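## Task

Three plates have been pushed out of their bays, and each now sits closer to its own bay than to any other. Return every one of them to its own bay, lying flat within that bay's corner pieces, with its cut corner toward the back left.

## Robot and tools

Robot: two six-joint arms, left_arm and right_arm, each ending in a parallel gripper with a wrist camera (cam_left_wrist and cam_right_wrist, both 504x504 fisheye). The names are labels only. They do not match the sides of an image.

Shared scene frame: the origin is on the table top midway between the arms. +x points out over the table, +z points up, and left_arm sits on the +y side. Positions are in metres, and orientations are quaternions in w,x,y,z order. The hand position each arm reports can be a little off, more so at long reach.

Deck: bays are named row then column, so bay 23 is row 2, column 3. Seen from the arms, row 1 is nearest and row 4 farthest; column 1 is at the left and column 4 at the right. Column 4's floors sit higher than the rest. The layout sheet puts sealed 96-well plates in bays 12, 22, 41, 42 and 43, sealed 384-well plates in 13, 23, 31 and 33, and nothing in the other bays. Every plate starts with its cut corner at the back left. Only the camera images reveal where things actually are.

Tool execute_actions takes one argument, "actions", a list with zero or one entries. An empty list only fetches the current state. An entry with "rows" and an optional "steps" (1 to 15, default 15) is a motion. Each control step is 1/30 s and uses one row, and the final row repeats if rows run out. An entry with only "steps" (up to 300) is a wait and sends no command. The optional "pictures" boolean turns the camera images in the result on or off (they are on by default). A refused call sends nothing to the robot.

Each row is one flat list of 18 numbers covering both arms, even when only one moves. The first 9 are for left_arm and the last 9 for right_arm. For each arm, the first six are absolute target joint angles in radians, in this order: waist, shoulder, elbow, forearm roll, wrist pitch, wrist roll. These are the same values the Joint positions line reports. Then come three gripper numbers, each in [-1, 1]:
- position: an absolute setting. +1 is fully open (140 mm), the pads touch near -0.8, and -1 closes until something blocks the fingers.
- force_limit: grip strength, about 14 N at -1, 60 N at 0 and 107 N at +1.
- speed: how fast the pad gap changes, about 30, 140 and 250 mm/s at -1, 0 and +1.
To leave a gripper unchanged, repeat its previous three values, because a 0 is a real command.

Joint ranges in radians: waist, shoulder, forearm roll, wrist pitch and wrist roll each -6.283 to 6.283; elbow -2.792 to 2.792. A target more than 0.010 beyond a range end is refused if it is also farther out than the current angle. Targets past the real end are clipped, and the result then says "joint sent to its limit".

Motion limits: top joint speeds are 2.09 rad/s for waist and shoulder, 3.14 for the elbow and 3.93 for the three wrist joints, with 0.3 s to accelerate. Each arm's joints are synchronised so they arrive together. Each step's target stays within a fixed lead of the measured angle: 0.456 rad for waist and shoulder, 0.683 for the elbow and 0.854 for the wrist joints. Targets are also scaled back so the hand moves no more than 70 mm per step. Between calls the arms keep heading for the last row sent until motion settles.

Gripper geometry: the fingers point along the gripper's +z axis and close along its y axis. The reported hand position is the point between the closed pads. Fingertips reach about 33 mm past it when closed and 9 mm when fully open. Closing pushes the tips roughly 24 mm farther out, so leave that clearance above a surface.

Grasping: send position -1 and confirm that object_status reads 2. The status codes are 0 moving, 2 blocked while closing, 1 blocked while opening, and 3 at the target or pads touching (a thin item may still be held). To squeeze harder while holding, raise force_limit and change position slightly, for example -1 to -0.98. position_measured is in counts: 3 is open and 230 is closed.

Result lines: each arm's pose and velocities, Joint positions, Joint velocities, joint torques, and gripper data. "joint command not followed" means a clearance check altered the joint targets. HELD marks steps whose row was partly or wholly not sent. A TORQUE FAULT or FORCE FAULT (outside force of 144 N or more) halts that arm for 10 s and drops the rest of the call. MOTOR HOT warns of overheating from holding loads, and an OVER-TEMPERATURE FAULT brakes the arm. Joint load limits are 316 N m for waist and shoulder, 148 for the elbow and 41.8 for each wrist joint.

zoom_image takes "camera" (cam_left_wrist or cam_right_wrist) and "region" [x0, y0, x1, y1] in image pixels, with the origin at the top left and at most 504 by 504. It returns a finer view of that camera's latest image. Calibration for each camera is given as K, fisheye D and T_world_to_cam, with small per-scene errors.

finished_scene takes "scene", the number of the current scene. It ends that scene for good, reports whether the task succeeded, and gives the next task. Before calling it, release the plates and move the grippers clear, because placements held only by the robot do not count.

Avoid: knocking or placing anything off the table, collisions or hard pressing between the arms, dropping or slamming plates, and hard pushes. Expect occasional brief tugs on a held part, so grip firmly.

Each tool is called after "Request:" in YAML: its name, and indented under it one key for each argument.

## Session

Request:
execute_actions:
  actions: []

Scene clock: 0.00 s of 9600.00 s.
left_arm: end_effector_position=(+0.7155, +0.4391, +0.3219) position_measured=3 object_status=3 end_effector_quat_wxyz=(+0.000, +0.995, -0.100, +0.000) end_effector_velocity=(+0.001, -0.000, +0.001) end_effector_angular_velocity=(-0.000, -0.002, -0.000) | right_arm: end_effector_position=(+0.6514, -0.5635, +0.3233) position_measured=3 object_status=3 end_effector_quat_wxyz=(-0.000, +0.997, -0.082, +0.000) end_effector_velocity=(-0.001, -0.000, -0.001) end_effector_angular_velocity=(-0.001, +0.002, +0.000)
Joint positions: left_arm=[-0.052  0.165  1.603 -0.001  1.373  1.517] | right_arm=[-0.053  0.163  1.603  0.001  1.375  1.518]
Joint velocities: left_arm=[-0.    -0.    -0.001  0.    -0.001 -0.   ] | right_arm=[ 0.    -0.     0.001 -0.001  0.001  0.   ]
Joint torques (N m, as the joint torque sensors report them, + toward a larger angle): no reading

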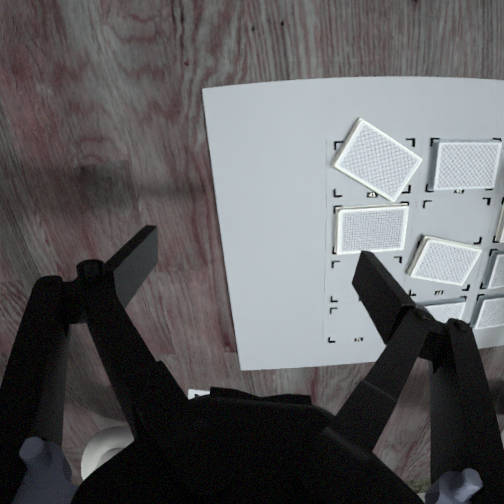

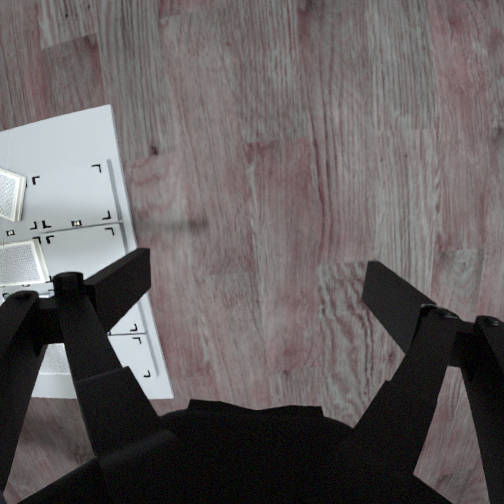

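Request:
execute_actions:
  actions:
    - {"rows":[[0.248,0.165,1.603,0,1.373,1.517,1,0,0,-0.353,0.163,1.603,0,1.375,1.518,1,0,0]],"steps":15}
  pictures: false

Request:
execute_actions:
  actions:
    - {"steps":15}
  pictures: false

Scene clock: 19.87 s of 9600.00 s.
left_arm: end_effector_position=(+0.7262, +0.6303, +0.3221) position_measured=3 object_status=3 end_effector_quat_wxyz=(-0.000, +0.999, +0.047, +0.000) end_effector_velocity=(-0.013, +0.144, -0.001) end_effector_angular_velocity=(+0.000, +0.001, +0.223) | right_arm: end_effector_position=(+0.5928, -0.7458, +0.3233) position_measured=3 object_status=3 end_effector_quat_wxyz=(+0.000, +0.974, -0.227, +0.000) end_effector_velocity=(-0.066, -0.133, +0.000) end_effector_angular_velocity=(-0.002, +0.002, -0.226)
Joint positions: left_arm=[0.243 0.165 1.603 0.    1.373 1.517] | right_arm=[-0.348  0.163  1.603  0.     1.375  1.518]
Joint velocities: left_arm=[ 0.223  0.001  0.     0.    -0.    -0.001] | right_arm=[-0.227  0.    -0.001 -0.003  0.002 -0.   ]
Joint torques (N m, as the joint torque sensors report them, + toward a larger angle): left_arm=[-27.63 -53.61 -42.75   3.17  -0.53   0.04] | right_arm=[ 22.4  -62.09 -39.23   5.03  -0.17  -0.34]
Steps of this call (steps 1 to 90: nothing new was sent; then 16.37 s passed at rest; steps 91 to 105: all 15 steps of this action). Readings (joint positions | what the end effector reports):
91: left_arm=[-0.051 0.165 1.603 -0.001 1.373 1.517] | right_arm=[-0.053 0.163 1.603 0.001 1.375 1.518] | left_arm position_measured=3 object_status=3 | right_arm position_measured=3 object_status=3
92: left_arm=[-0.047 0.165 1.603 -0.001 1.373 1.517] | right_arm=[-0.057 0.163 1.603 0.001 1.375 1.518] | left_arm position_measured=3 object_status=3 | right_arm position_measured=3 object_status=3
94: left_arm=[-0.015 0.165 1.603 -0.001 1.373 1.517] | right_arm=[-0.089 0.163 1.603 0.001 1.375 1.518] | left_arm position_measured=3 object_status=3 | right_arm position_measured=3 object_status=3
98: left_arm=[0.090 0.165 1.603 -0.000 1.373 1.517] | right_arm=[-0.194 0.163 1.603 0.001 1.375 1.518] | left_arm position_measured=3 object_status=3 | right_arm position_measured=3 object_status=3
105: the state above

Scene clock: 20.37 s of 9600.00 s.
left_arm: end_effector_position=(+0.7259, +0.6334, +0.3220) position_measured=3 object_status=3 end_effector_quat_wxyz=(-0.000, +0.999, +0.049, +0.000) end_effector_velocity=(-0.001, +0.000, -0.000) end_effector_angular_velocity=(+0.001, +0.001, -0.001) | right_arm: end_effector_position=(+0.5914, -0.7486, +0.3233) position_measured=3 object_status=3 end_effector_quat_wxyz=(+0.000, +0.973, -0.230, +0.000) end_effector_velocity=(+0.000, +0.000, +0.000) end_effector_angular_velocity=(+0.000, -0.001, +0.000)
Joint positions: left_arm=[0.248 0.165 1.603 0.    1.373 1.517] | right_arm=[-0.353  0.163  1.603  0.     1.375  1.518]
Joint velocities: left_arm=[ 0.    -0.001  0.001  0.001  0.     0.001] | right_arm=[ 0.    -0.    -0.     0.001 -0.001  0.   ]
Joint torques (N m, as the joint torque sensors report them, + toward a larger angle): left_arm=[  0.56 -62.79 -41.81   4.06  -0.69   0.17] | right_arm=[ -1.98 -55.78 -39.64   4.11   0.03  -0.37]
Steps of this call (steps 1 to 15: the robot went on to your last target). Readings (joint positions | what the end effector reports):
1: left_arm=[0.247 0.165 1.603 0.000 1.373 1.517] | right_arm=[-0.352 0.163 1.603 0.000 1.375 1.518] | left_arm position_measured=3 object_status=3 | right_arm position_measured=3 object_status=3
2: left_arm=[0.248 0.165 1.603 0.000 1.373 1.517] | right_arm=[-0.353 0.163 1.603 0.000 1.375 1.518] | left_arm position_measured=3 object_status=3 | right_arm position_measured=3 object_status=3
4: left_arm=[0.248 0.165 1.603 0.000 1.373 1.517] | right_arm=[-0.353 0.163 1.603 0.000 1.375 1.518] | left_arm position_measured=3 object_status=3 | right_arm position_measured=3 object_status=3
8: left_arm=[0.248 0.165 1.603 0.000 1.373 1.517] | right_arm=[-0.353 0.163 1.603 0.000 1.375 1.518] | left_arm position_measured=3 object_status=3 | right_arm position_measured=3 object_status=3
15: the state above
All arms were judged still, so your last target was given up. Only a new action makes them travel on or press farther. Fingers that are still opening or closing keep moving.

Request:
execute_actions:
  actions:
    - {"rows":[[-0.531,0.445,1.089,0,1.607,0.837,1,0,0,-0.6,0.163,1.603,0,1.375,1.518,1,0,0]],"steps":15}
  pictures: false

Request:
execute_actions:
  actions:
    - {"steps":25}

Scene clock: 50.33 s of 9600.00 s.
left_arm: end_effector_position=(+0.8065, +0.4310, +0.3653) position_measured=3 object_status=3 end_effector_quat_wxyz=(+0.000, +0.997, +0.074, +0.000) end_effector_velocity=(+0.048, -0.511, +0.064) end_effector_angular_velocity=(-0.000, -0.002, -0.112) | right_arm: end_effector_position=(+0.5028, -0.8819, +0.3233) position_measured=3 object_status=3 end_effector_quat_wxyz=(+0.000, +0.938, -0.348, +0.000) end_effector_velocity=(+0.000, +0.000, -0.000) end_effector_angular_velocity=(+0.001, -0.001, -0.001)
Joint positions: left_arm=[-0.032  0.301  1.354 -0.     1.486  1.188] | right_arm=[-0.6    0.163  1.603 -0.     1.375  1.518]
Joint velocities: left_arm=[-0.656  0.225 -0.415  0.001  0.188 -0.544] | right_arm=[-0.    -0.     0.     0.001 -0.     0.001]
Joint torques (N m, as the joint torque sensors report them, + toward a larger angle): left_arm=[  0.36 -76.3  -43.7    3.95  -0.78   0.04] | right_arm=[  0.17 -55.94 -39.52   4.28  -0.04  -0.33]
Steps of this call (steps 1 to 90: nothing new was sent; then 26.47 s passed at rest; steps 91 to 105: all 15 steps of this action). Readings (joint positions | what the end effector reports):
91: left_arm=[0.248 0.165 1.603 -0.000 1.373 1.517] | right_arm=[-0.353 0.163 1.603 -0.000 1.375 1.518] | left_arm position_measured=3 object_status=3 | right_arm position_measured=3 object_status=3
92: left_arm=[0.244 0.168 1.598 -0.000 1.375 1.510] | right_arm=[-0.358 0.163 1.603 -0.000 1.375 1.518] | left_arm position_measured=3 object_status=3 | right_arm position_measured=3 object_status=3
94: left_arm=[0.212 0.187 1.562 -0.000 1.392 1.463] | right_arm=[-0.389 0.163 1.603 -0.000 1.375 1.518] | left_arm position_measured=3 object_status=3 | right_arm position_measured=3 object_status=3
98: left_arm=[0.123 0.237 1.472 -0.000 1.433 1.344] | right_arm=[-0.495 0.163 1.603 -0.000 1.375 1.518] | left_arm position_measured=3 object_status=3 | right_arm position_measured=3 object_status=3
105: the state above

Scene clock: 51.17 s of 9600.00 s.
left_arm: end_effector_position=(+0.7140, +0.0425, +0.4000) position_measured=3 object_status=3 end_effector_quat_wxyz=(+0.000, +1.000, -0.000, +0.000) end_effector_velocity=(-0.004, -0.008, +0.004) end_effector_angular_velocity=(-0.002, -0.002, +0.005) | right_arm: end_effector_position=(+0.5027, -0.8820, +0.3233) position_measured=3 object_status=3 end_effector_quat_wxyz=(+0.000, +0.938, -0.348, +0.000) end_effector_velocity=(-0.000, -0.000, -0.000) end_effector_angular_velocity=(-0.000, +0.000, -0.001)
Joint positions: left_arm=[-0.531  0.445  1.089 -0.     1.607  0.837] | right_arm=[-0.6    0.163  1.603 -0.     1.375  1.518]
Joint velocities: left_arm=[-0.01   0.003 -0.012 -0.     0.006 -0.016] | right_arm=[ 0.    -0.     0.    -0.    -0.001  0.001]
Joint torques (N m, as the joint torque sensors report them, + toward a larger angle): left_arm=[  28.95 -100.88  -44.54    4.54   -0.53    0.1 ] | right_arm=[ -1.86 -55.9  -38.95   4.13   0.03  -0.37]
Steps of this call (steps 1 to 25: the robot went on to your last target). Readings (joint positions | what the end effector reports):
1: left_arm=[-0.054 0.308 1.340 -0.000 1.493 1.170] | right_arm=[-0.600 0.163 1.603 -0.000 1.375 1.518] | left_arm position_measured=3 object_status=3 | right_arm position_measured=3 object_status=3
2: left_arm=[-0.076 0.315 1.327 -0.000 1.498 1.152] | right_arm=[-0.600 0.163 1.603 -0.000 1.375 1.518] | left_arm position_measured=3 object_status=3 | right_arm position_measured=3 object_status=3
4: left_arm=[-0.120 0.328 1.303 -0.000 1.509 1.121] | right_arm=[-0.600 0.163 1.603 -0.000 1.375 1.518] | left_arm position_measured=3 object_status=3 | right_arm position_measured=3 object_status=3
8: left_arm=[-0.208 0.353 1.257 -0.000 1.530 1.060] | right_arm=[-0.600 0.163 1.603 -0.000 1.375 1.518] | left_arm position_measured=3 object_status=3 | right_arm position_measured=3 object_status=3
25: the state above
camera_calibration (this result's frames):
cam_left_wrist: T_world_to_cam=[[0.127623, -0.991513, -0.0247698, -0.0353143], [-0.894709, -0.125869, 0.428548, 0.471767], [-0.428029, -0.0325308, -0.903179, 0.854896], [0, 0, 0, 1]] pos_world=[0.792521, 0.0521764, 0.569075]
cam_right_wrist: T_world_to_cam=[[-0.618811, -0.785025, -0.0284226, -0.368409], [-0.766218, 0.595219, 0.242124, 0.855183], [-0.173156, 0.171607, -0.969829, 0.727116], [0, 0, 0, 1]] pos_world=[0.553185, -0.92301, 0.487647]

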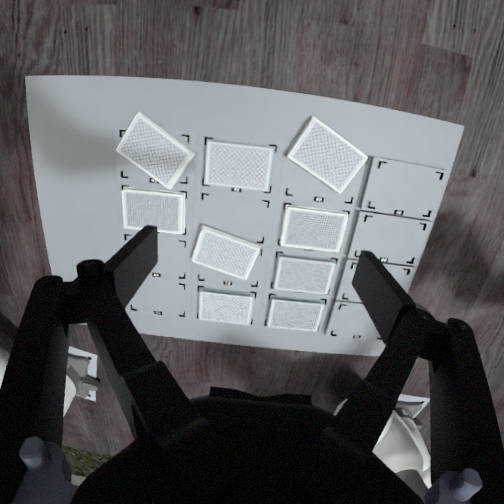

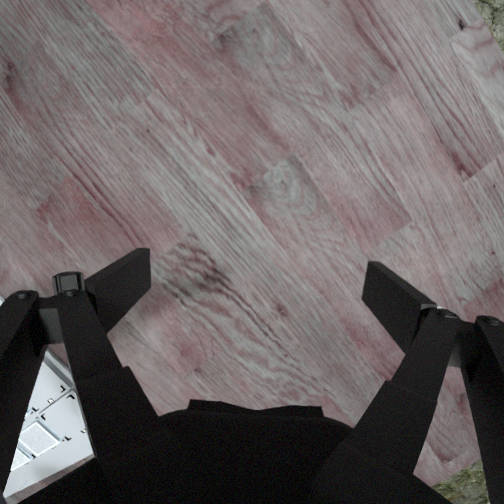

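Request:
zoom_image:
  camera: "cam_left_wrist"
  region: [100,90,400,340]

Region (100, 90, 400, 340) of cam_left_wrist's 504x504 image, scaled by 1.680, with more detail than that image has.

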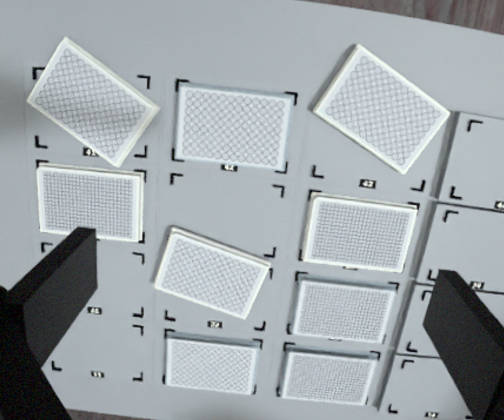

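Request:
execute_actions:
  actions:
    - {"rows":[[-0.3125,0.4613,1.3908,0,1.2895,1.0555,0.6,0,0,-0.6,0.163,1.603,0,1.375,1.518,1,0,0]],"steps":15}
  pictures: false

Request:
execute_actions:
  actions:
    - {"steps":10}

Scene clock: 91.63 s of 9600.00 s.
left_arm: end_effector_position=(+0.8003, +0.1928, +0.2260) position_measured=53 object_status=3 end_effector_quat_wxyz=(-0.000, +1.000, -0.000, -0.000) end_effector_velocity=(+0.058, +0.218, -0.218) end_effector_angular_velocity=(+0.005, +0.012, +0.007) | right_arm: end_effector_position=(+0.5027, -0.8820, +0.3233) position_measured=3 object_status=3 end_effector_quat_wxyz=(+0.000, +0.938, -0.348, +0.000) end_effector_velocity=(-0.000, +0.001, -0.000) end_effector_angular_velocity=(+0.001, +0.001, -0.000)
Joint positions: left_arm=[-0.32   0.461  1.38  -0.     1.301  1.047] | right_arm=[-0.6    0.163  1.603 -0.     1.375  1.518]
Joint velocities: left_arm=[ 0.268  0.023  0.369 -0.002 -0.379  0.262] | right_arm=[ 0.    -0.     0.     0.     0.001  0.001]
Joint torques (N m, as the joint torque sensors report them, + toward a larger angle): left_arm=[ -32.76 -109.16  -59.08    4.46   -0.69    0.44] | right_arm=[ -1.83 -55.31 -39.1    4.11  -0.13  -0.27]
Steps of this call (steps 1 to 30: the robot went on to your last target; steps 31 to 90: nothing new was sent; then 36.97 s passed at rest; steps 91 to 105: all 15 steps of this action). Readings (joint positions | what the end effector reports):
91: left_arm=[-0.531 0.445 1.089 0.000 1.607 0.837] | right_arm=[-0.600 0.163 1.603 -0.000 1.375 1.518] | left_arm position_measured=3 object_status=0 | right_arm position_measured=3 object_status=3
92: left_arm=[-0.527 0.445 1.095 0.000 1.600 0.841] | right_arm=[-0.600 0.163 1.603 -0.000 1.375 1.518] | left_arm position_measured=7 object_status=0 | right_arm position_measured=3 object_status=3
94: left_arm=[-0.496 0.447 1.137 0.000 1.556 0.872] | right_arm=[-0.600 0.163 1.603 -0.000 1.375 1.518] | left_arm position_measured=22 object_status=0 | right_arm position_measured=3 object_status=3
98: left_arm=[-0.429 0.453 1.229 0.000 1.459 0.938] | right_arm=[-0.600 0.163 1.603 -0.000 1.375 1.518] | left_arm position_measured=51 object_status=0 | right_arm position_measured=3 object_status=3
105: the state above

Scene clock: 91.97 s of 9600.00 s.
left_arm: end_effector_position=(+0.8021, +0.1989, +0.2199) position_measured=53 object_status=3 end_effector_quat_wxyz=(-0.000, +1.000, -0.000, -0.000) end_effector_velocity=(-0.000, +0.001, -0.002) end_effector_angular_velocity=(+0.003, +0.003, +0.001) | right_arm: end_effector_position=(+0.5027, -0.8820, +0.3233) position_measured=3 object_status=3 end_effector_quat_wxyz=(+0.000, +0.938, -0.348, +0.000) end_effector_velocity=(-0.000, +0.000, -0.000) end_effector_angular_velocity=(+0.000, +0.000, -0.000)
Joint positions: left_arm=[-0.313  0.461  1.391 -0.     1.29   1.055] | right_arm=[-0.6    0.163  1.603 -0.     1.375  1.518]
Joint velocities: left_arm=[ 0.     0.002  0.002  0.001  0.    -0.001] | right_arm=[-0.  0.  0.  0.  0.  0.]
Joint torques (N m, as the joint torque sensors report them, + toward a larger angle): left_arm=[  1.3  -90.42 -41.2    4.35  -0.48  -0.3 ] | right_arm=[ -1.81 -55.08 -39.12   4.11   0.09  -0.28]
Steps of this call (steps 1 to 10: the robot went on to your last target). Readings (joint positions | what the end effector reports):
1: left_arm=[-0.314 0.461 1.388 -0.000 1.293 1.053] | right_arm=[-0.600 0.163 1.603 -0.000 1.375 1.518] | left_arm position_measured=53 object_status=3 | right_arm position_measured=3 object_status=3
2: left_arm=[-0.313 0.461 1.390 -0.000 1.290 1.055] | right_arm=[-0.600 0.163 1.603 -0.000 1.375 1.518] | left_arm position_measured=53 object_status=3 | right_arm position_measured=3 object_status=3
4: left_arm=[-0.313 0.461 1.390 -0.000 1.290 1.055] | right_arm=[-0.600 0.163 1.603 -0.000 1.375 1.518] | left_arm position_measured=53 object_status=3 | right_arm position_measured=3 object_status=3
8: left_arm=[-0.313 0.461 1.391 -0.000 1.290 1.055] | right_arm=[-0.600 0.163 1.603 0.000 1.375 1.518] | left_arm position_measured=53 object_status=3 | right_arm position_measured=3 object_status=3
10: the state above
camera_calibration (this result's frames):
cam_left_wrist: T_world_to_cam=[[0.127633, -0.9915, -0.0252396, 0.104086], [-0.894515, -0.126067, 0.428894, 0.647248], [-0.428431, -0.032164, -0.903002, 0.735198], [0, 0, 0, 1]] pos_world=[0.880669, 0.208445, 0.388911]
cam_right_wrist: T_world_to_cam=[[-0.618816, -0.785021, -0.0284557, -0.368377], [-0.766228, 0.595227, 0.242074, 0.855187], [-0.173095, 0.171603, -0.96984, 0.727113], [0, 0, 0, 1]] pos_world=[0.553171, -0.922988, 0.487683]

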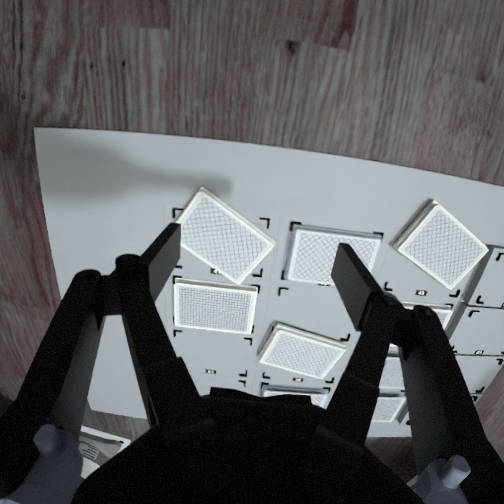

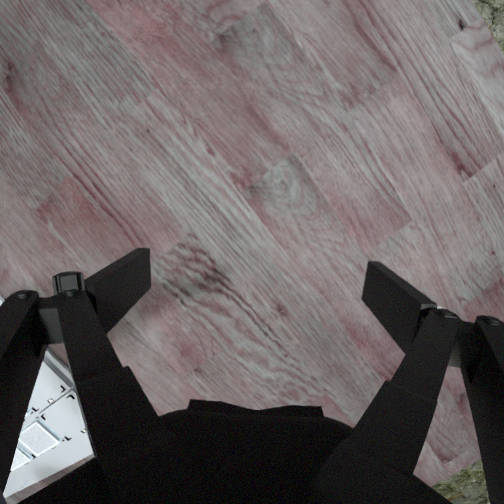

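Request:
zoom_image:
  camera: "cam_left_wrist"
  region: [150,170,330,350]

Region (150, 170, 330, 350) of cam_left_wrist's 504x504 image, scaled by 2.800, with more detail than that image has.

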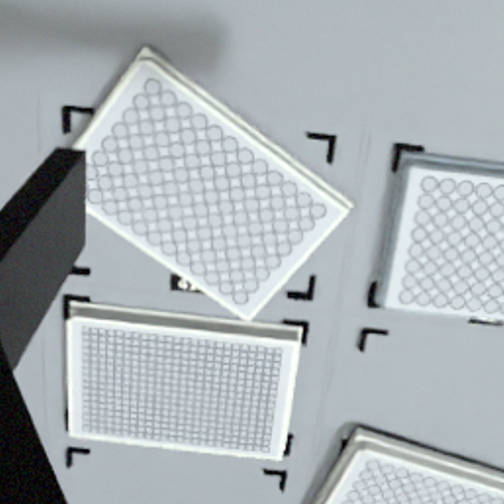

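Request:
execute_actions:
  actions:
    - {"rows":[[-0.3004,0.3955,1.6837,0,1.0624,0.0466,0.5,0,0,-0.6,0.163,1.603,0,1.375,1.518,1,0,0]],"steps":15}
  pictures: false

Request:
execute_actions:
  actions:
    - {"steps":6}

Scene clock: 128.03 s of 9600.00 s.
left_arm: end_effector_position=(+0.7369, +0.2455, +0.1264) position_measured=66 object_status=3 end_effector_quat_wxyz=(-0.000, +0.890, +0.456, -0.000) end_effector_velocity=(-0.101, +0.068, -0.118) end_effector_angular_velocity=(-0.001, -0.001, +1.350) | right_arm: end_effector_position=(+0.5027, -0.8820, +0.3233) position_measured=3 object_status=3 end_effector_quat_wxyz=(+0.000, +0.938, -0.348, +0.000) end_effector_velocity=(-0.000, -0.001, -0.000) end_effector_angular_velocity=(-0.002, +0.001, +0.001)
Joint positions: left_arm=[-0.301  0.4    1.664  0.     1.078  0.12 ] | right_arm=[-0.6    0.163  1.603  0.     1.375  1.518]
Joint velocities: left_arm=[ 0.015 -0.083  0.363 -0.001 -0.281 -1.334] | right_arm=[-0.     0.     0.    -0.002 -0.001 -0.   ]
Joint torques (N m, as the joint torque sensors report them, + toward a larger angle): left_arm=[ -2.54 -83.21 -44.66   4.35  -0.97   0.45] | right_arm=[ -1.75 -55.76 -38.92   4.28   0.01  -0.33]
Steps of this call (steps 1 to 30: the robot went on to your last target; steps 31 to 90: nothing new was sent; then 32.57 s passed at rest; steps 91 to 105: all 15 steps of this action). Readings (joint positions | what the end effector reports):
91: left_arm=[-0.312 0.461 1.391 0.000 1.289 1.055] | right_arm=[-0.600 0.163 1.603 -0.000 1.375 1.518] | left_arm position_measured=53 object_status=0 | right_arm position_measured=3 object_status=3
92: left_arm=[-0.312 0.461 1.394 0.000 1.287 1.047] | right_arm=[-0.600 0.163 1.603 -0.000 1.375 1.518] | left_arm position_measured=57 object_status=0 | right_arm position_measured=3 object_status=3
94: left_arm=[-0.312 0.456 1.414 0.000 1.271 0.987] | right_arm=[-0.600 0.163 1.603 0.000 1.375 1.518] | left_arm position_measured=66 object_status=0 | right_arm position_measured=3 object_status=3
98: left_arm=[-0.308 0.435 1.508 0.000 1.199 0.696] | right_arm=[-0.600 0.163 1.603 0.000 1.375 1.518] | left_arm position_measured=66 object_status=0 | right_arm position_measured=3 object_status=3
105: the state above

Scene clock: 128.23 s of 9600.00 s.
left_arm: end_effector_position=(+0.7314, +0.2491, +0.1201) position_measured=66 object_status=3 end_effector_quat_wxyz=(+0.000, +0.873, +0.488, +0.000) end_effector_velocity=(-0.001, +0.001, -0.002) end_effector_angular_velocity=(+0.002, +0.003, +0.002) | right_arm: end_effector_position=(+0.5027, -0.8820, +0.3233) position_measured=3 object_status=3 end_effector_quat_wxyz=(+0.000, +0.938, -0.348, +0.000) end_effector_velocity=(+0.000, -0.000, +0.000) end_effector_angular_velocity=(-0.001, -0.000, +0.000)
Joint positions: left_arm=[-0.3    0.395  1.684  0.     1.062  0.047] | right_arm=[-0.6    0.163  1.603  0.     1.375  1.518]
Joint velocities: left_arm=[-0.     0.001  0.002 -0.    -0.    -0.002] | right_arm=[ 0.    -0.    -0.    -0.001 -0.001 -0.   ]
Joint torques (N m, as the joint torque sensors report them, + toward a larger angle): left_arm=[  0.93 -81.03 -37.18   3.81  -0.57   0.23] | right_arm=[ -2.21 -55.87 -39.37   4.16   0.1   -0.26]
Steps of this call (steps 1 to 6: the robot went on to your last target). Readings (joint positions | what the end effector reports):
1: left_arm=[-0.301 0.398 1.674 0.000 1.070 0.082] | right_arm=[-0.600 0.163 1.603 0.000 1.375 1.518] | left_arm position_measured=66 object_status=3 | right_arm position_measured=3 object_status=3
2: left_arm=[-0.301 0.396 1.681 0.000 1.065 0.058] | right_arm=[-0.600 0.163 1.603 0.000 1.375 1.518] | left_arm position_measured=66 object_status=3 | right_arm position_measured=3 object_status=3
4: left_arm=[-0.300 0.396 1.683 0.000 1.063 0.047] | right_arm=[-0.600 0.163 1.603 0.000 1.375 1.518] | left_arm position_measured=66 object_status=3 | right_arm position_measured=3 object_status=3
6: the state above
camera_calibration (this result's frames):
cam_left_wrist: T_world_to_cam=[[0.911984, -0.409458, -0.0250685, -0.558321], [-0.360182, -0.828486, 0.428812, 0.417351], [-0.19635, -0.382041, -0.903046, 0.533821], [0, 0, 0, 1]] pos_world=[0.764318, 0.321102, 0.289103]
cam_right_wrist: T_world_to_cam=[[-0.618816, -0.785021, -0.0284563, -0.368376], [-0.766228, 0.595227, 0.242074, 0.855186], [-0.173095, 0.171603, -0.96984, 0.727113], [0, 0, 0, 1]] pos_world=[0.553171, -0.922988, 0.487683]

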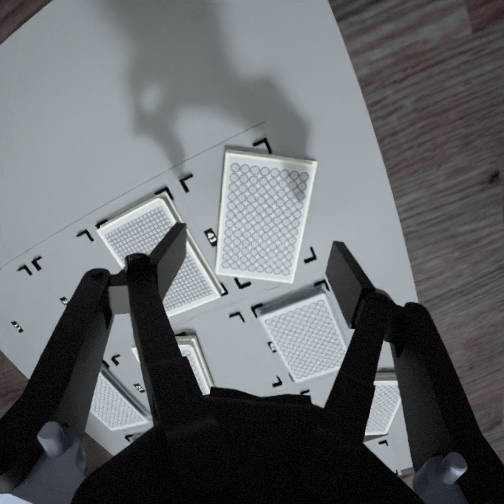

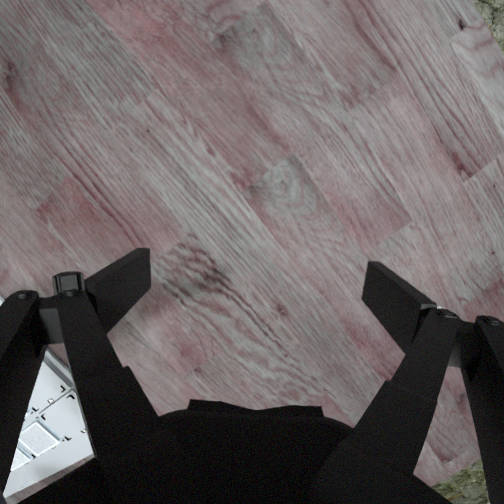

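Request:
execute_actions:
  actions:
    - {"rows":[[-0.3073,0.4508,1.7363,0,0.9545,0.0397,0.5,0,0,-0.6,0.163,1.603,0,1.375,1.518,1,0,0]],"steps":15}

Scene clock: 135.17 s of 9600.00 s.
left_arm: end_effector_position=(+0.7284, +0.2451, +0.0549) position_measured=66 object_status=3 end_effector_quat_wxyz=(+0.000, +0.873, +0.488, +0.000) end_effector_velocity=(+0.000, -0.000, +0.002) end_effector_angular_velocity=(-0.002, -0.002, -0.000) | right_arm: end_effector_position=(+0.5027, -0.8820, +0.3233) position_measured=3 object_status=3 end_effector_quat_wxyz=(+0.000, +0.938, -0.348, +0.000) end_effector_velocity=(-0.000, -0.000, +0.000) end_effector_angular_velocity=(-0.001, +0.000, -0.000)
Joint positions: left_arm=[-0.307  0.451  1.736  0.     0.955  0.04 ] | right_arm=[-0.6    0.163  1.603  0.     1.375  1.518]
Joint velocities: left_arm=[-0.    -0.002  0.    -0.001 -0.     0.   ] | right_arm=[ 0.    -0.    -0.    -0.001  0.     0.   ]
Joint torques (N m, as the joint torque sensors report them, + toward a larger angle): left_arm=[ -0.55 -82.79 -35.65   2.98  -0.72   0.33] | right_arm=[ -2.96 -55.79 -38.9    4.07  -0.02  -0.32]
Steps of this call (steps 1 to 30: the robot went on to your last target; steps 31 to 90: nothing new was sent; then 3.43 s passed at rest; steps 91 to 105: all 15 steps of this action). Readings (joint positions | what the end effector reports):
91: left_arm=[-0.300 0.396 1.684 -0.000 1.062 0.047] | right_arm=[-0.600 0.163 1.603 0.000 1.375 1.518] | left_arm position_measured=66 object_status=3 | right_arm position_measured=3 object_status=3
92: left_arm=[-0.301 0.399 1.688 -0.000 1.053 0.046] | right_arm=[-0.600 0.163 1.603 0.000 1.375 1.518] | left_arm position_measured=66 object_status=3 | right_arm position_measured=3 object_status=3
94: left_arm=[-0.304 0.428 1.715 -0.000 0.998 0.042] | right_arm=[-0.600 0.163 1.603 0.000 1.375 1.518] | left_arm position_measured=66 object_status=3 | right_arm position_measured=3 object_status=3
98: left_arm=[-0.307 0.451 1.736 0.000 0.955 0.040] | right_arm=[-0.600 0.163 1.603 0.000 1.375 1.518] | left_arm position_measured=66 object_status=3 | right_arm position_measured=3 object_status=3
105: the state above
camera_calibration (this result's frames):
cam_left_wrist: T_world_to_cam=[[0.912083, -0.409233, -0.0251565, -0.55896], [-0.359947, -0.828594, 0.428802, 0.440708], [-0.196324, -0.382048, -0.903048, 0.472835], [0, 0, 0, 1]] pos_world=[0.761278, 0.317068, 0.223955]
cam_right_wrist: T_world_to_cam=[[-0.618816, -0.785021, -0.0284556, -0.368377], [-0.766229, 0.595228, 0.24207, 0.85519], [-0.173092, 0.1716, -0.969841, 0.72711], [0, 0, 0, 1]] pos_world=[0.553171, -0.922988, 0.487683]

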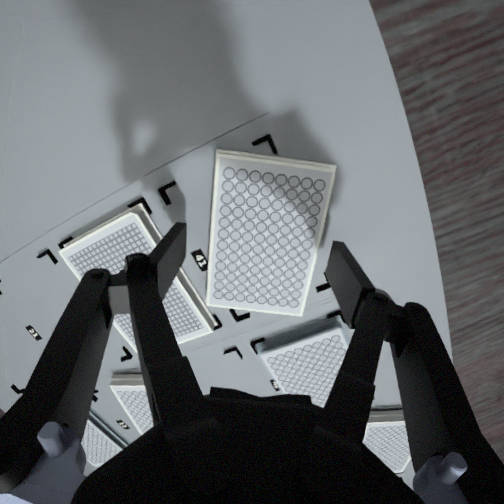

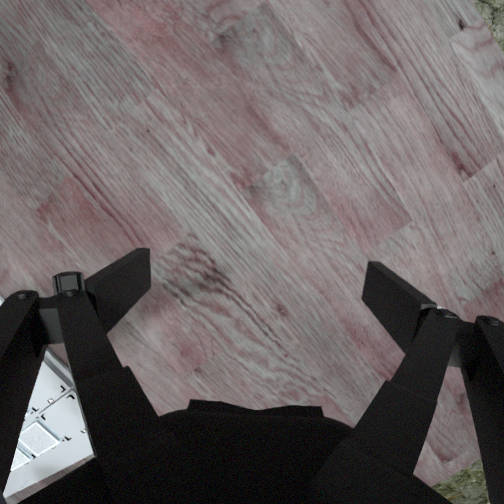

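Request:
execute_actions:
  actions:
    - {"rows":[[-0.3073,0.4567,1.7475,0,0.9374,0.0397,0.5,0,0,-0.6,0.163,1.603,0,1.375,1.518,1,0,0]],"steps":10}

Scene clock: 144.07 s of 9600.00 s.
left_arm: end_effector_position=(+0.7263, +0.2462, +0.0456) position_measured=66 object_status=3 end_effector_quat_wxyz=(+0.000, +0.873, +0.488, +0.000) end_effector_velocity=(+0.000, +0.000, -0.001) end_effector_angular_velocity=(+0.001, +0.000, +0.000) | right_arm: end_effector_position=(+0.5027, -0.8820, +0.3233) position_measured=3 object_status=3 end_effector_quat_wxyz=(+0.000, +0.938, -0.348, +0.000) end_effector_velocity=(+0.001, -0.000, +0.001) end_effector_angular_velocity=(-0.000, -0.002, +0.000)
Joint positions: left_arm=[-0.307  0.457  1.747 -0.     0.937  0.04 ] | right_arm=[-0.6    0.163  1.603  0.     1.375  1.518]
Joint velocities: left_arm=[-0.     0.001 -0.     0.001 -0.    -0.001] | right_arm=[ 0.    -0.    -0.001  0.001 -0.    -0.   ]
Joint torques (N m, as the joint torque sensors report them, + toward a larger angle): left_arm=[ -0.81 -84.58 -35.58   3.24  -0.52   0.06] | right_arm=[ -2.2  -56.24 -39.34   4.17   0.06  -0.37]
Steps of this call (steps 1 to 15: the robot went on to your last target; steps 16 to 90: nothing new was sent; then 5.57 s passed at rest; steps 91 to 100: all 10 steps of this action). Readings (joint positions | what the end effector reports):
91: left_arm=[-0.307 0.451 1.737 -0.000 0.954 0.040] | right_arm=[-0.600 0.163 1.603 0.000 1.375 1.518] | left_arm position_measured=66 object_status=3 | right_arm position_measured=3 object_status=3
92: left_arm=[-0.307 0.452 1.741 -0.000 0.947 0.040] | right_arm=[-0.600 0.163 1.603 0.000 1.375 1.518] | left_arm position_measured=66 object_status=3 | right_arm position_measured=3 object_status=3
94: left_arm=[-0.307 0.456 1.747 -0.000 0.939 0.040] | right_arm=[-0.600 0.163 1.603 0.000 1.375 1.518] | left_arm position_measured=66 object_status=3 | right_arm position_measured=3 object_status=3
98: left_arm=[-0.307 0.457 1.747 -0.000 0.937 0.040] | right_arm=[-0.600 0.163 1.603 -0.000 1.375 1.518] | left_arm position_measured=66 object_status=3 | right_arm position_measured=3 object_status=3
100: the state above
camera_calibration (this result's frames):
cam_left_wrist: T_world_to_cam=[[0.912083, -0.409235, -0.0251229, -0.556871], [-0.359953, -0.828573, 0.428837, 0.444882], [-0.196311, -0.382092, -0.903032, 0.464448], [0, 0, 0, 1]] pos_world=[0.759226, 0.318188, 0.21464]
cam_right_wrist: T_world_to_cam=[[-0.618816, -0.785021, -0.0284557, -0.368377], [-0.766229, 0.595228, 0.24207, 0.85519], [-0.173092, 0.1716, -0.969841, 0.72711], [0, 0, 0, 1]] pos_world=[0.553171, -0.922988, 0.487683]

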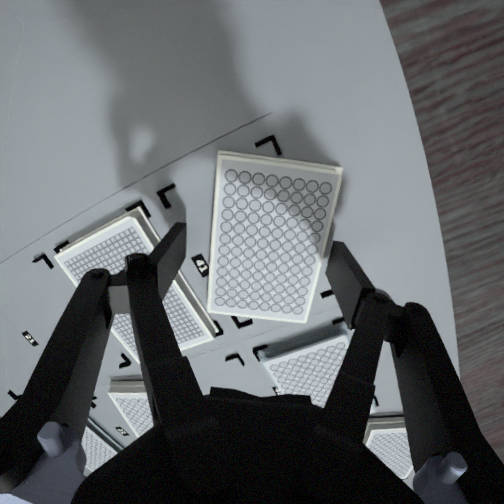

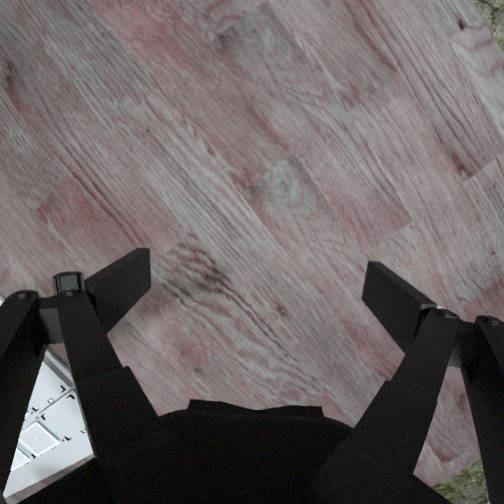

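Request:
execute_actions:
  actions:
    - {"rows":[[-0.3073,0.4656,1.7329,0,0.9431,0.0397,0.5,0,0,-0.6,0.163,1.603,0,1.375,1.518,1,0,0],[-0.3073,0.4656,1.7329,0,0.9431,0.0397,0.5,0,0,-0.6,0.163,1.603,0,1.375,1.518,1,0,0],[-0.3073,0.4656,1.7329,0,0.9431,0.0397,0.5,0,0,-0.6,0.163,1.603,0,1.375,1.518,1,0,0],[-0.3073,0.4656,1.7329,0,0.9431,0.0397,0.5,0,0,-0.6,0.163,1.603,0,1.375,1.518,1,0,0],[-0.3073,0.4656,1.7329,0,0.9431,0.0397,0.5,0,0,-0.6,0.163,1.603,0,1.375,1.518,1,0,0],[-0.3073,0.4731,1.7379,0,0.9306,0.0397,0.5,0,0,-0.6,0.163,1.603,0,1.375,1.518,1,0,0]],"steps":15}

Scene clock: 158.73 s of 9600.00 s.
left_arm: end_effector_position=(+0.7323, +0.2429, +0.0380) position_measured=66 object_status=3 end_effector_quat_wxyz=(-0.000, +0.873, +0.488, +0.000) end_effector_velocity=(-0.000, -0.001, -0.000) end_effector_angular_velocity=(-0.002, +0.001, +0.001) | right_arm: end_effector_position=(+0.5027, -0.8820, +0.3233) position_measured=3 object_status=3 end_effector_quat_wxyz=(+0.000, +0.938, -0.348, +0.000) end_effector_velocity=(+0.000, -0.000, +0.000) end_effector_angular_velocity=(-0.001, -0.000, +0.001)
Joint positions: left_arm=[-0.307  0.473  1.738  0.     0.931  0.04 ] | right_arm=[-0.6    0.163  1.603  0.     1.375  1.518]
Joint velocities: left_arm=[-0.     0.    -0.    -0.002 -0.     0.   ] | right_arm=[ 0.    -0.    -0.    -0.001 -0.001 -0.001]
Joint torques (N m, as the joint torque sensors report them, + toward a larger angle): left_arm=[  0.54 -84.77 -34.85   3.7   -0.37   0.25] | right_arm=[ -1.36 -55.44 -39.55   4.06   0.07  -0.35]
Steps of this call (steps 1 to 15: the robot went on to your last target; steps 16 to 90: nothing new was sent; then 11.17 s passed at rest; steps 91 to 105: all 15 steps of this action). Readings (joint positions | what the end effector reports):
91: left_arm=[-0.307 0.457 1.747 0.000 0.937 0.040] | right_arm=[-0.600 0.163 1.603 0.000 1.375 1.518] | left_arm position_measured=66 object_status=3 | right_arm position_measured=3 object_status=3
92: left_arm=[-0.307 0.460 1.742 0.000 0.939 0.040] | right_arm=[-0.600 0.163 1.603 0.000 1.375 1.518] | left_arm position_measured=66 object_status=3 | right_arm position_measured=3 object_status=3
94: left_arm=[-0.307 0.465 1.734 0.000 0.943 0.040] | right_arm=[-0.600 0.163 1.603 0.000 1.375 1.518] | left_arm position_measured=66 object_status=3 | right_arm position_measured=3 object_status=3
98: left_arm=[-0.307 0.472 1.737 0.000 0.933 0.040] | right_arm=[-0.600 0.163 1.603 0.000 1.375 1.518] | left_arm position_measured=66 object_status=3 | right_arm position_measured=3 object_status=3
105: the state above
camera_calibration (this result's frames):
cam_left_wrist: T_world_to_cam=[[0.912087, -0.409223, -0.0251647, -0.563866], [-0.359942, -0.828616, 0.428763, 0.447615], [-0.196311, -0.382011, -0.903066, 0.457449], [0, 0, 0, 1]] pos_world=[0.765213, 0.314904, 0.206997]
cam_right_wrist: T_world_to_cam=[[-0.618816, -0.785021, -0.0284559, -0.368376], [-0.766228, 0.595228, 0.24207, 0.85519], [-0.173092, 0.171601, -0.969841, 0.72711], [0, 0, 0, 1]] pos_world=[0.553171, -0.922988, 0.487683]

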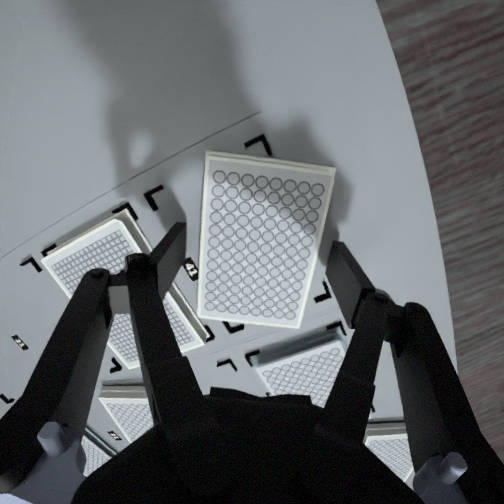

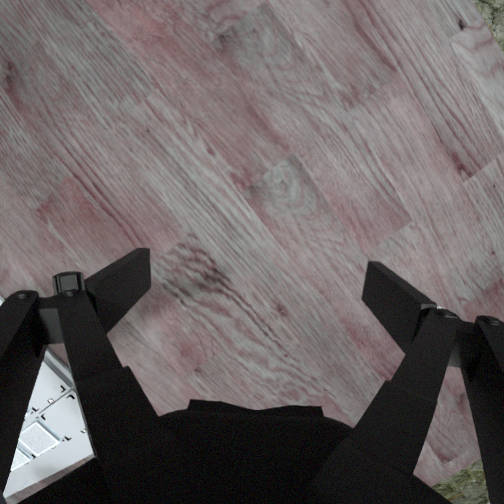

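Request:
execute_actions:
  actions:
    - {"rows":[[-0.3073,0.4731,1.7379,0,0.9306,0.0397,-1,0,-0.5,-0.6,0.163,1.603,0,1.375,1.518,1,0,0]],"steps":15}

Scene clock: 163.13 s of 9600.00 s.
left_arm: end_effector_position=(+0.7323, +0.2429, +0.0380) position_measured=106 object_status=0 end_effector_quat_wxyz=(+0.000, +0.873, +0.488, +0.000) end_effector_velocity=(-0.000, +0.001, -0.000) end_effector_angular_velocity=(+0.001, +0.001, -0.000) | right_arm: end_effector_position=(+0.5027, -0.8820, +0.3233) position_measured=3 object_status=3 end_effector_quat_wxyz=(+0.000, +0.938, -0.348, +0.000) end_effector_velocity=(+0.001, -0.001, +0.001) end_effector_angular_velocity=(-0.002, -0.002, +0.001)
Joint positions: left_arm=[-0.307  0.473  1.738 -0.     0.931  0.04 ] | right_arm=[-0.6    0.163  1.603  0.     1.375  1.518]
Joint velocities: left_arm=[0.    0.    0.001 0.    0.001 0.001] | right_arm=[ 0.     0.    -0.002  0.    -0.001 -0.   ]
Joint torques (N m, as the joint torque sensors report them, + toward a larger angle): left_arm=[ -1.95 -58.05 -24.09   3.5   -3.29   0.17] | right_arm=[ -2.16 -56.33 -39.26   4.11  -0.05  -0.31]
Steps of this call (steps 1 to 15: the robot went on to your last target; steps 16 to 90: nothing new was sent; then 0.90 s passed at rest; steps 91 to 105: all 15 steps of this action). Readings (joint positions | what the end effector reports):
91: left_arm=[-0.307 0.473 1.738 -0.000 0.931 0.040] | right_arm=[-0.600 0.163 1.603 0.000 1.375 1.518] | left_arm position_measured=66 object_status=0 | right_arm position_measured=3 object_status=3
92: left_arm=[-0.307 0.473 1.738 -0.000 0.931 0.040] | right_arm=[-0.600 0.163 1.603 0.000 1.375 1.518] | left_arm position_measured=69 object_status=0 | right_arm position_measured=3 object_status=3
94: left_arm=[-0.307 0.473 1.738 -0.000 0.931 0.040] | right_arm=[-0.600 0.163 1.603 0.000 1.375 1.518] | left_arm position_measured=78 object_status=0 | right_arm position_measured=3 object_status=3
98: left_arm=[-0.307 0.473 1.738 -0.000 0.931 0.040] | right_arm=[-0.600 0.163 1.603 0.000 1.375 1.518] | left_arm position_measured=96 object_status=0 | right_arm position_measured=3 object_status=3
105: the state above
camera_calibration (this result's frames):
cam_left_wrist: T_world_to_cam=[[0.912086, -0.409225, -0.0251811, -0.563862], [-0.359927, -0.828596, 0.428814, 0.447558], [-0.196347, -0.382052, -0.903042, 0.457443], [0, 0, 0, 1]] pos_world=[0.765196, 0.314865, 0.206972]
cam_right_wrist: T_world_to_cam=[[-0.618816, -0.785021, -0.0284556, -0.368377], [-0.766229, 0.595228, 0.24207, 0.85519], [-0.173092, 0.1716, -0.969841, 0.72711], [0, 0, 0, 1]] pos_world=[0.553171, -0.922988, 0.487683]

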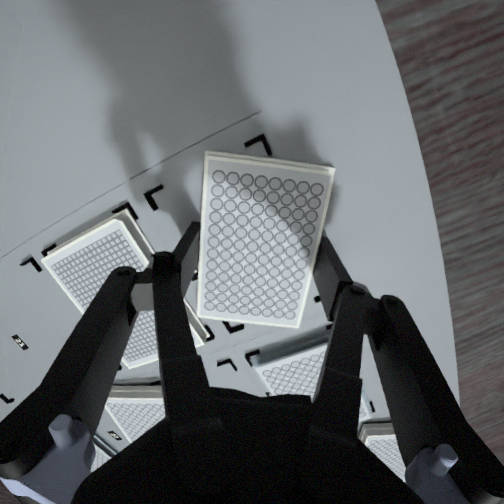

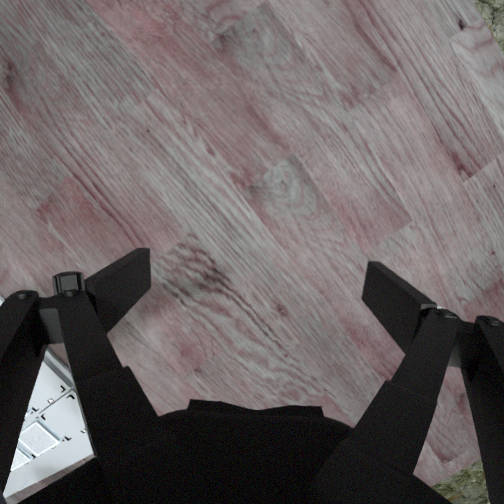

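Request:
execute_actions:
  actions:
    - {"rows":[[-0.3073,0.4692,1.7353,0,0.9371,0.0397,-1,0,-0.5,-0.6,0.163,1.603,0,1.375,1.518,1,0,0]],"steps":12}

Scene clock: 168.50 s of 9600.00 s.
left_arm: end_effector_position=(+0.7323, +0.2429, +0.0419) position_measured=106 object_status=2 end_effector_quat_wxyz=(-0.000, +0.873, +0.488, -0.000) end_effector_velocity=(-0.000, +0.000, -0.001) end_effector_angular_velocity=(+0.001, +0.001, -0.000) | right_arm: end_effector_position=(+0.5027, -0.8820, +0.3233) position_measured=3 object_status=3 end_effector_quat_wxyz=(+0.000, +0.938, -0.348, +0.000) end_effector_velocity=(+0.000, +0.000, +0.000) end_effector_angular_velocity=(+0.000, -0.000, -0.001)
Joint positions: left_arm=[-0.307  0.469  1.735 -0.     0.937  0.04 ] | right_arm=[-0.6    0.163  1.603  0.     1.375  1.518]
Joint velocities: left_arm=[-0.     0.     0.001  0.001 -0.    -0.   ] | right_arm=[ 0.    -0.    -0.     0.     0.     0.001]
Joint torques (N m, as the joint torque sensors report them, + toward a larger angle): left_arm=[  0.4  -85.41 -34.04   3.4   -0.12   0.13] | right_arm=[ -2.18 -56.58 -39.32   4.07   0.01  -0.41]
Steps of this call (steps 1 to 15: the robot went on to your last target; steps 16 to 90: nothing new was sent; then 1.97 s passed at rest; steps 91 to 102: all 12 steps of this action). Readings (joint positions | what the end effector reports):
91: left_arm=[-0.307 0.473 1.738 -0.000 0.931 0.040] | right_arm=[-0.600 0.163 1.603 0.000 1.375 1.518] | left_arm position_measured=106 object_status=2 | right_arm position_measured=3 object_status=3
92: left_arm=[-0.307 0.472 1.737 -0.000 0.934 0.040] | right_arm=[-0.600 0.163 1.603 0.000 1.375 1.518] | left_arm position_measured=106 object_status=2 | right_arm position_measured=3 object_status=3
94: left_arm=[-0.307 0.470 1.736 -0.000 0.937 0.040] | right_arm=[-0.600 0.163 1.603 0.000 1.375 1.518] | left_arm position_measured=106 object_status=2 | right_arm position_measured=3 object_status=3
98: left_arm=[-0.307 0.469 1.735 -0.000 0.937 0.040] | right_arm=[-0.600 0.163 1.603 0.000 1.375 1.518] | left_arm position_measured=106 object_status=2 | right_arm position_measured=3 object_status=3
102: the state above
camera_calibration (this result's frames):
cam_left_wrist: T_world_to_cam=[[0.912084, -0.409225, -0.0252535, -0.563738], [-0.3599, -0.828611, 0.428808, 0.445838], [-0.196404, -0.38202, -0.903043, 0.461071], [0, 0, 0, 1]] pos_world=[0.765189, 0.314869, 0.210952]
cam_right_wrist: T_world_to_cam=[[-0.618816, -0.785021, -0.0284556, -0.368377], [-0.766229, 0.595228, 0.24207, 0.85519], [-0.173092, 0.1716, -0.969841, 0.72711], [0, 0, 0, 1]] pos_world=[0.553171, -0.922988, 0.487683]

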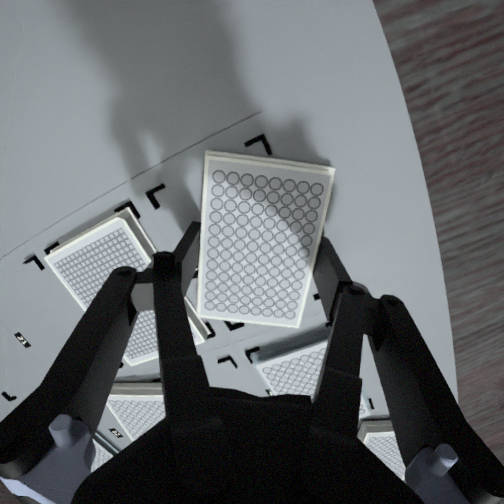

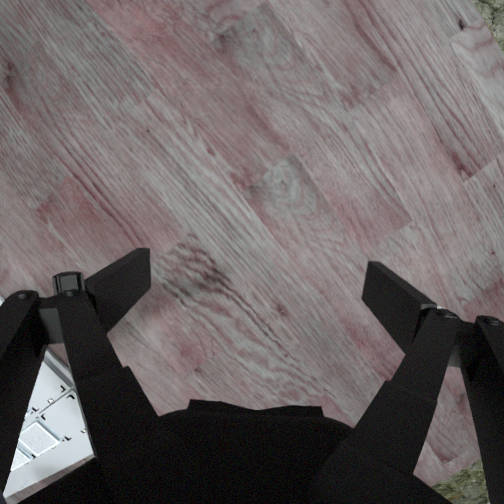

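Request:
execute_actions:
  actions:
    - {"rows":[[-0.3073,0.443,1.716,0,0.9826,0.0397,-1,0,-0.5,-0.6,0.163,1.603,0,1.375,1.518,1,0,0],[-0.3073,0.443,1.716,0,0.9826,0.0397,-1,0,-0.5,-0.6,0.163,1.603,0,1.375,1.518,1,0,0],[-0.3073,0.443,1.716,0,0.9826,0.0397,-1,0,-0.5,-0.6,0.163,1.603,0,1.375,1.518,1,0,0],[-0.3073,0.443,1.716,0,0.9826,0.0397,-1,0,-0.5,-0.6,0.163,1.603,0,1.375,1.518,1,0,0],[-0.3073,0.443,1.716,0,0.9826,0.0397,-1,0,-0.5,-0.6,0.163,1.603,0,1.375,1.518,1,0,0],[-0.3073,0.443,1.716,0,0.9826,0.0397,-1,0,-0.5,-0.6,0.163,1.603,0,1.375,1.518,1,0,0],[-0.309,0.424,1.7455,0,0.9721,-0.512,-1,0,-0.5,-0.6,0.163,1.603,0,1.375,1.518,1,0,0]],"steps":15}
  pictures: false

Request:
execute_actions:
  actions:
    - {"steps":10}

Scene clock: 185.30 s of 9600.00 s.
left_arm: end_effector_position=(+0.7217, +0.2477, +0.0690) position_measured=106 object_status=2 end_effector_quat_wxyz=(-0.000, +0.753, +0.658, -0.000) end_effector_velocity=(-0.031, +0.012, +0.013) end_effector_angular_velocity=(-0.004, -0.011, +1.823) | right_arm: end_effector_position=(+0.5027, -0.8820, +0.3233) position_measured=3 object_status=3 end_effector_quat_wxyz=(+0.000, +0.938, -0.348, +0.000) end_effector_velocity=(-0.001, -0.000, +0.000) end_effector_angular_velocity=(-0.001, +0.002, +0.000)
Joint positions: left_arm=[-0.309  0.428  1.741 -0.     0.973 -0.376] | right_arm=[-0.6    0.163  1.603  0.     1.375  1.518]
Joint velocities: left_arm=[-0.006 -0.062  0.068 -0.    -0.018 -1.829] | right_arm=[-0.    -0.    -0.001 -0.002  0.001 -0.   ]
Joint torques (N m, as the joint torque sensors report them, + toward a larger angle): left_arm=[ -1.74 -78.91 -35.96   3.6   -0.32   0.61] | right_arm=[ -2.17 -55.95 -39.36   4.23  -0.07  -0.21]
Steps of this call (steps 1 to 15: the robot went on to your last target; steps 16 to 90: nothing new was sent; then 13.30 s passed at rest; steps 91 to 105: all 15 steps of this action). Readings (joint positions | what the end effector reports):
91: left_arm=[-0.307 0.469 1.735 0.000 0.938 0.040] | right_arm=[-0.600 0.163 1.603 0.000 1.375 1.518] | left_arm position_measured=106 object_status=2 | right_arm position_measured=3 object_status=3
92: left_arm=[-0.307 0.465 1.732 0.000 0.946 0.040] | right_arm=[-0.600 0.163 1.603 0.000 1.375 1.518] | left_arm position_measured=106 object_status=2 | right_arm position_measured=3 object_status=3
94: left_arm=[-0.307 0.446 1.718 0.000 0.976 0.040] | right_arm=[-0.600 0.163 1.603 0.000 1.375 1.518] | left_arm position_measured=106 object_status=2 | right_arm position_measured=3 object_status=3
98: left_arm=[-0.307 0.443 1.718 0.000 0.982 0.030] | right_arm=[-0.600 0.163 1.603 -0.000 1.375 1.518] | left_arm position_measured=106 object_status=2 | right_arm position_measured=3 object_status=3
105: the state above

Scene clock: 185.63 s of 9600.00 s.
left_arm: end_effector_position=(+0.7196, +0.2486, +0.0700) position_measured=106 object_status=2 end_effector_quat_wxyz=(-0.000, +0.707, +0.707, -0.000) end_effector_velocity=(-0.001, +0.000, -0.000) end_effector_angular_velocity=(-0.000, +0.001, +0.001) | right_arm: end_effector_position=(+0.5027, -0.8820, +0.3233) position_measured=3 object_status=3 end_effector_quat_wxyz=(+0.000, +0.938, -0.348, +0.000) end_effector_velocity=(+0.001, -0.000, +0.001) end_effector_angular_velocity=(-0.001, -0.001, -0.001)
Joint positions: left_arm=[-0.309  0.424  1.745 -0.     0.972 -0.512] | right_arm=[-0.6    0.163  1.603  0.     1.375  1.518]
Joint velocities: left_arm=[ 0.    -0.     0.001 -0.    -0.    -0.001] | right_arm=[ 0.    -0.    -0.002 -0.     0.     0.001]
Joint torques (N m, as the joint torque sensors report them, + toward a larger angle): left_arm=[  0.05 -84.04 -36.29   3.57  -0.23  -0.07] | right_arm=[ -1.64 -56.13 -39.11   4.27   0.1   -0.34]
Steps of this call (steps 1 to 10: the robot went on to your last target). Readings (joint positions | what the end effector reports):
1: left_arm=[-0.309 0.427 1.743 -0.000 0.973 -0.431] | right_arm=[-0.600 0.163 1.603 0.000 1.375 1.518] | left_arm position_measured=106 object_status=2 | right_arm position_measured=3 object_status=3
2: left_arm=[-0.309 0.425 1.744 -0.000 0.972 -0.472] | right_arm=[-0.600 0.163 1.603 0.000 1.375 1.518] | left_arm position_measured=106 object_status=2 | right_arm position_measured=3 object_status=3
4: left_arm=[-0.309 0.424 1.745 -0.000 0.972 -0.509] | right_arm=[-0.600 0.163 1.603 0.000 1.375 1.518] | left_arm position_measured=106 object_status=2 | right_arm position_measured=3 object_status=3
8: left_arm=[-0.309 0.424 1.745 -0.000 0.972 -0.512] | right_arm=[-0.600 0.163 1.603 0.000 1.375 1.518] | left_arm position_measured=106 object_status=2 | right_arm position_measured=3 object_status=3
10: the state above
camera_calibration (this result's frames):
cam_left_wrist: T_world_to_cam=[[0.991481, 0.127782, -0.0252239, -0.739716], [0.126197, -0.894537, 0.42881, 0.100567], [0.0322305, -0.428341, -0.903042, 0.333124], [0, 0, 0, 1]] pos_world=[0.709987, 0.327174, 0.239042]
cam_right_wrist: T_world_to_cam=[[-0.618816, -0.785021, -0.0284557, -0.368377], [-0.766228, 0.595228, 0.24207, 0.85519], [-0.173092, 0.1716, -0.969841, 0.72711], [0, 0, 0, 1]] pos_world=[0.553171, -0.922988, 0.487683]

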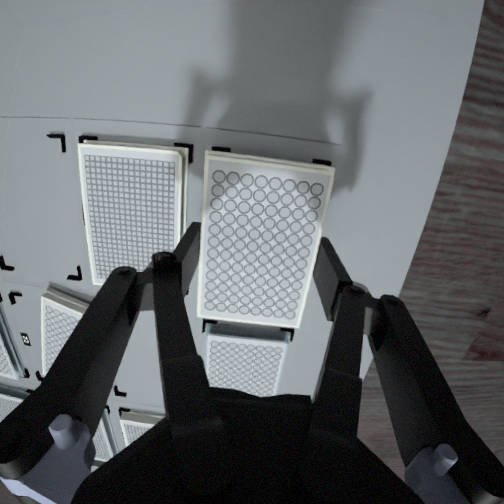

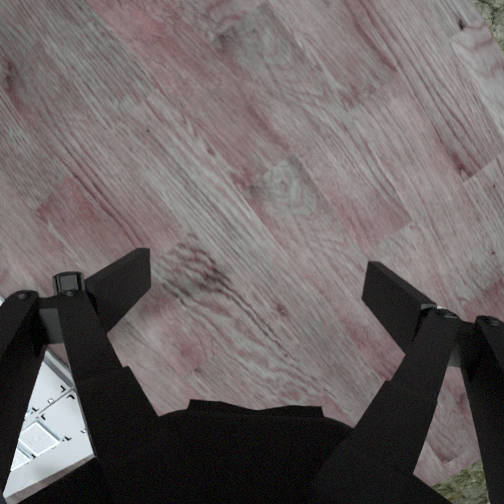

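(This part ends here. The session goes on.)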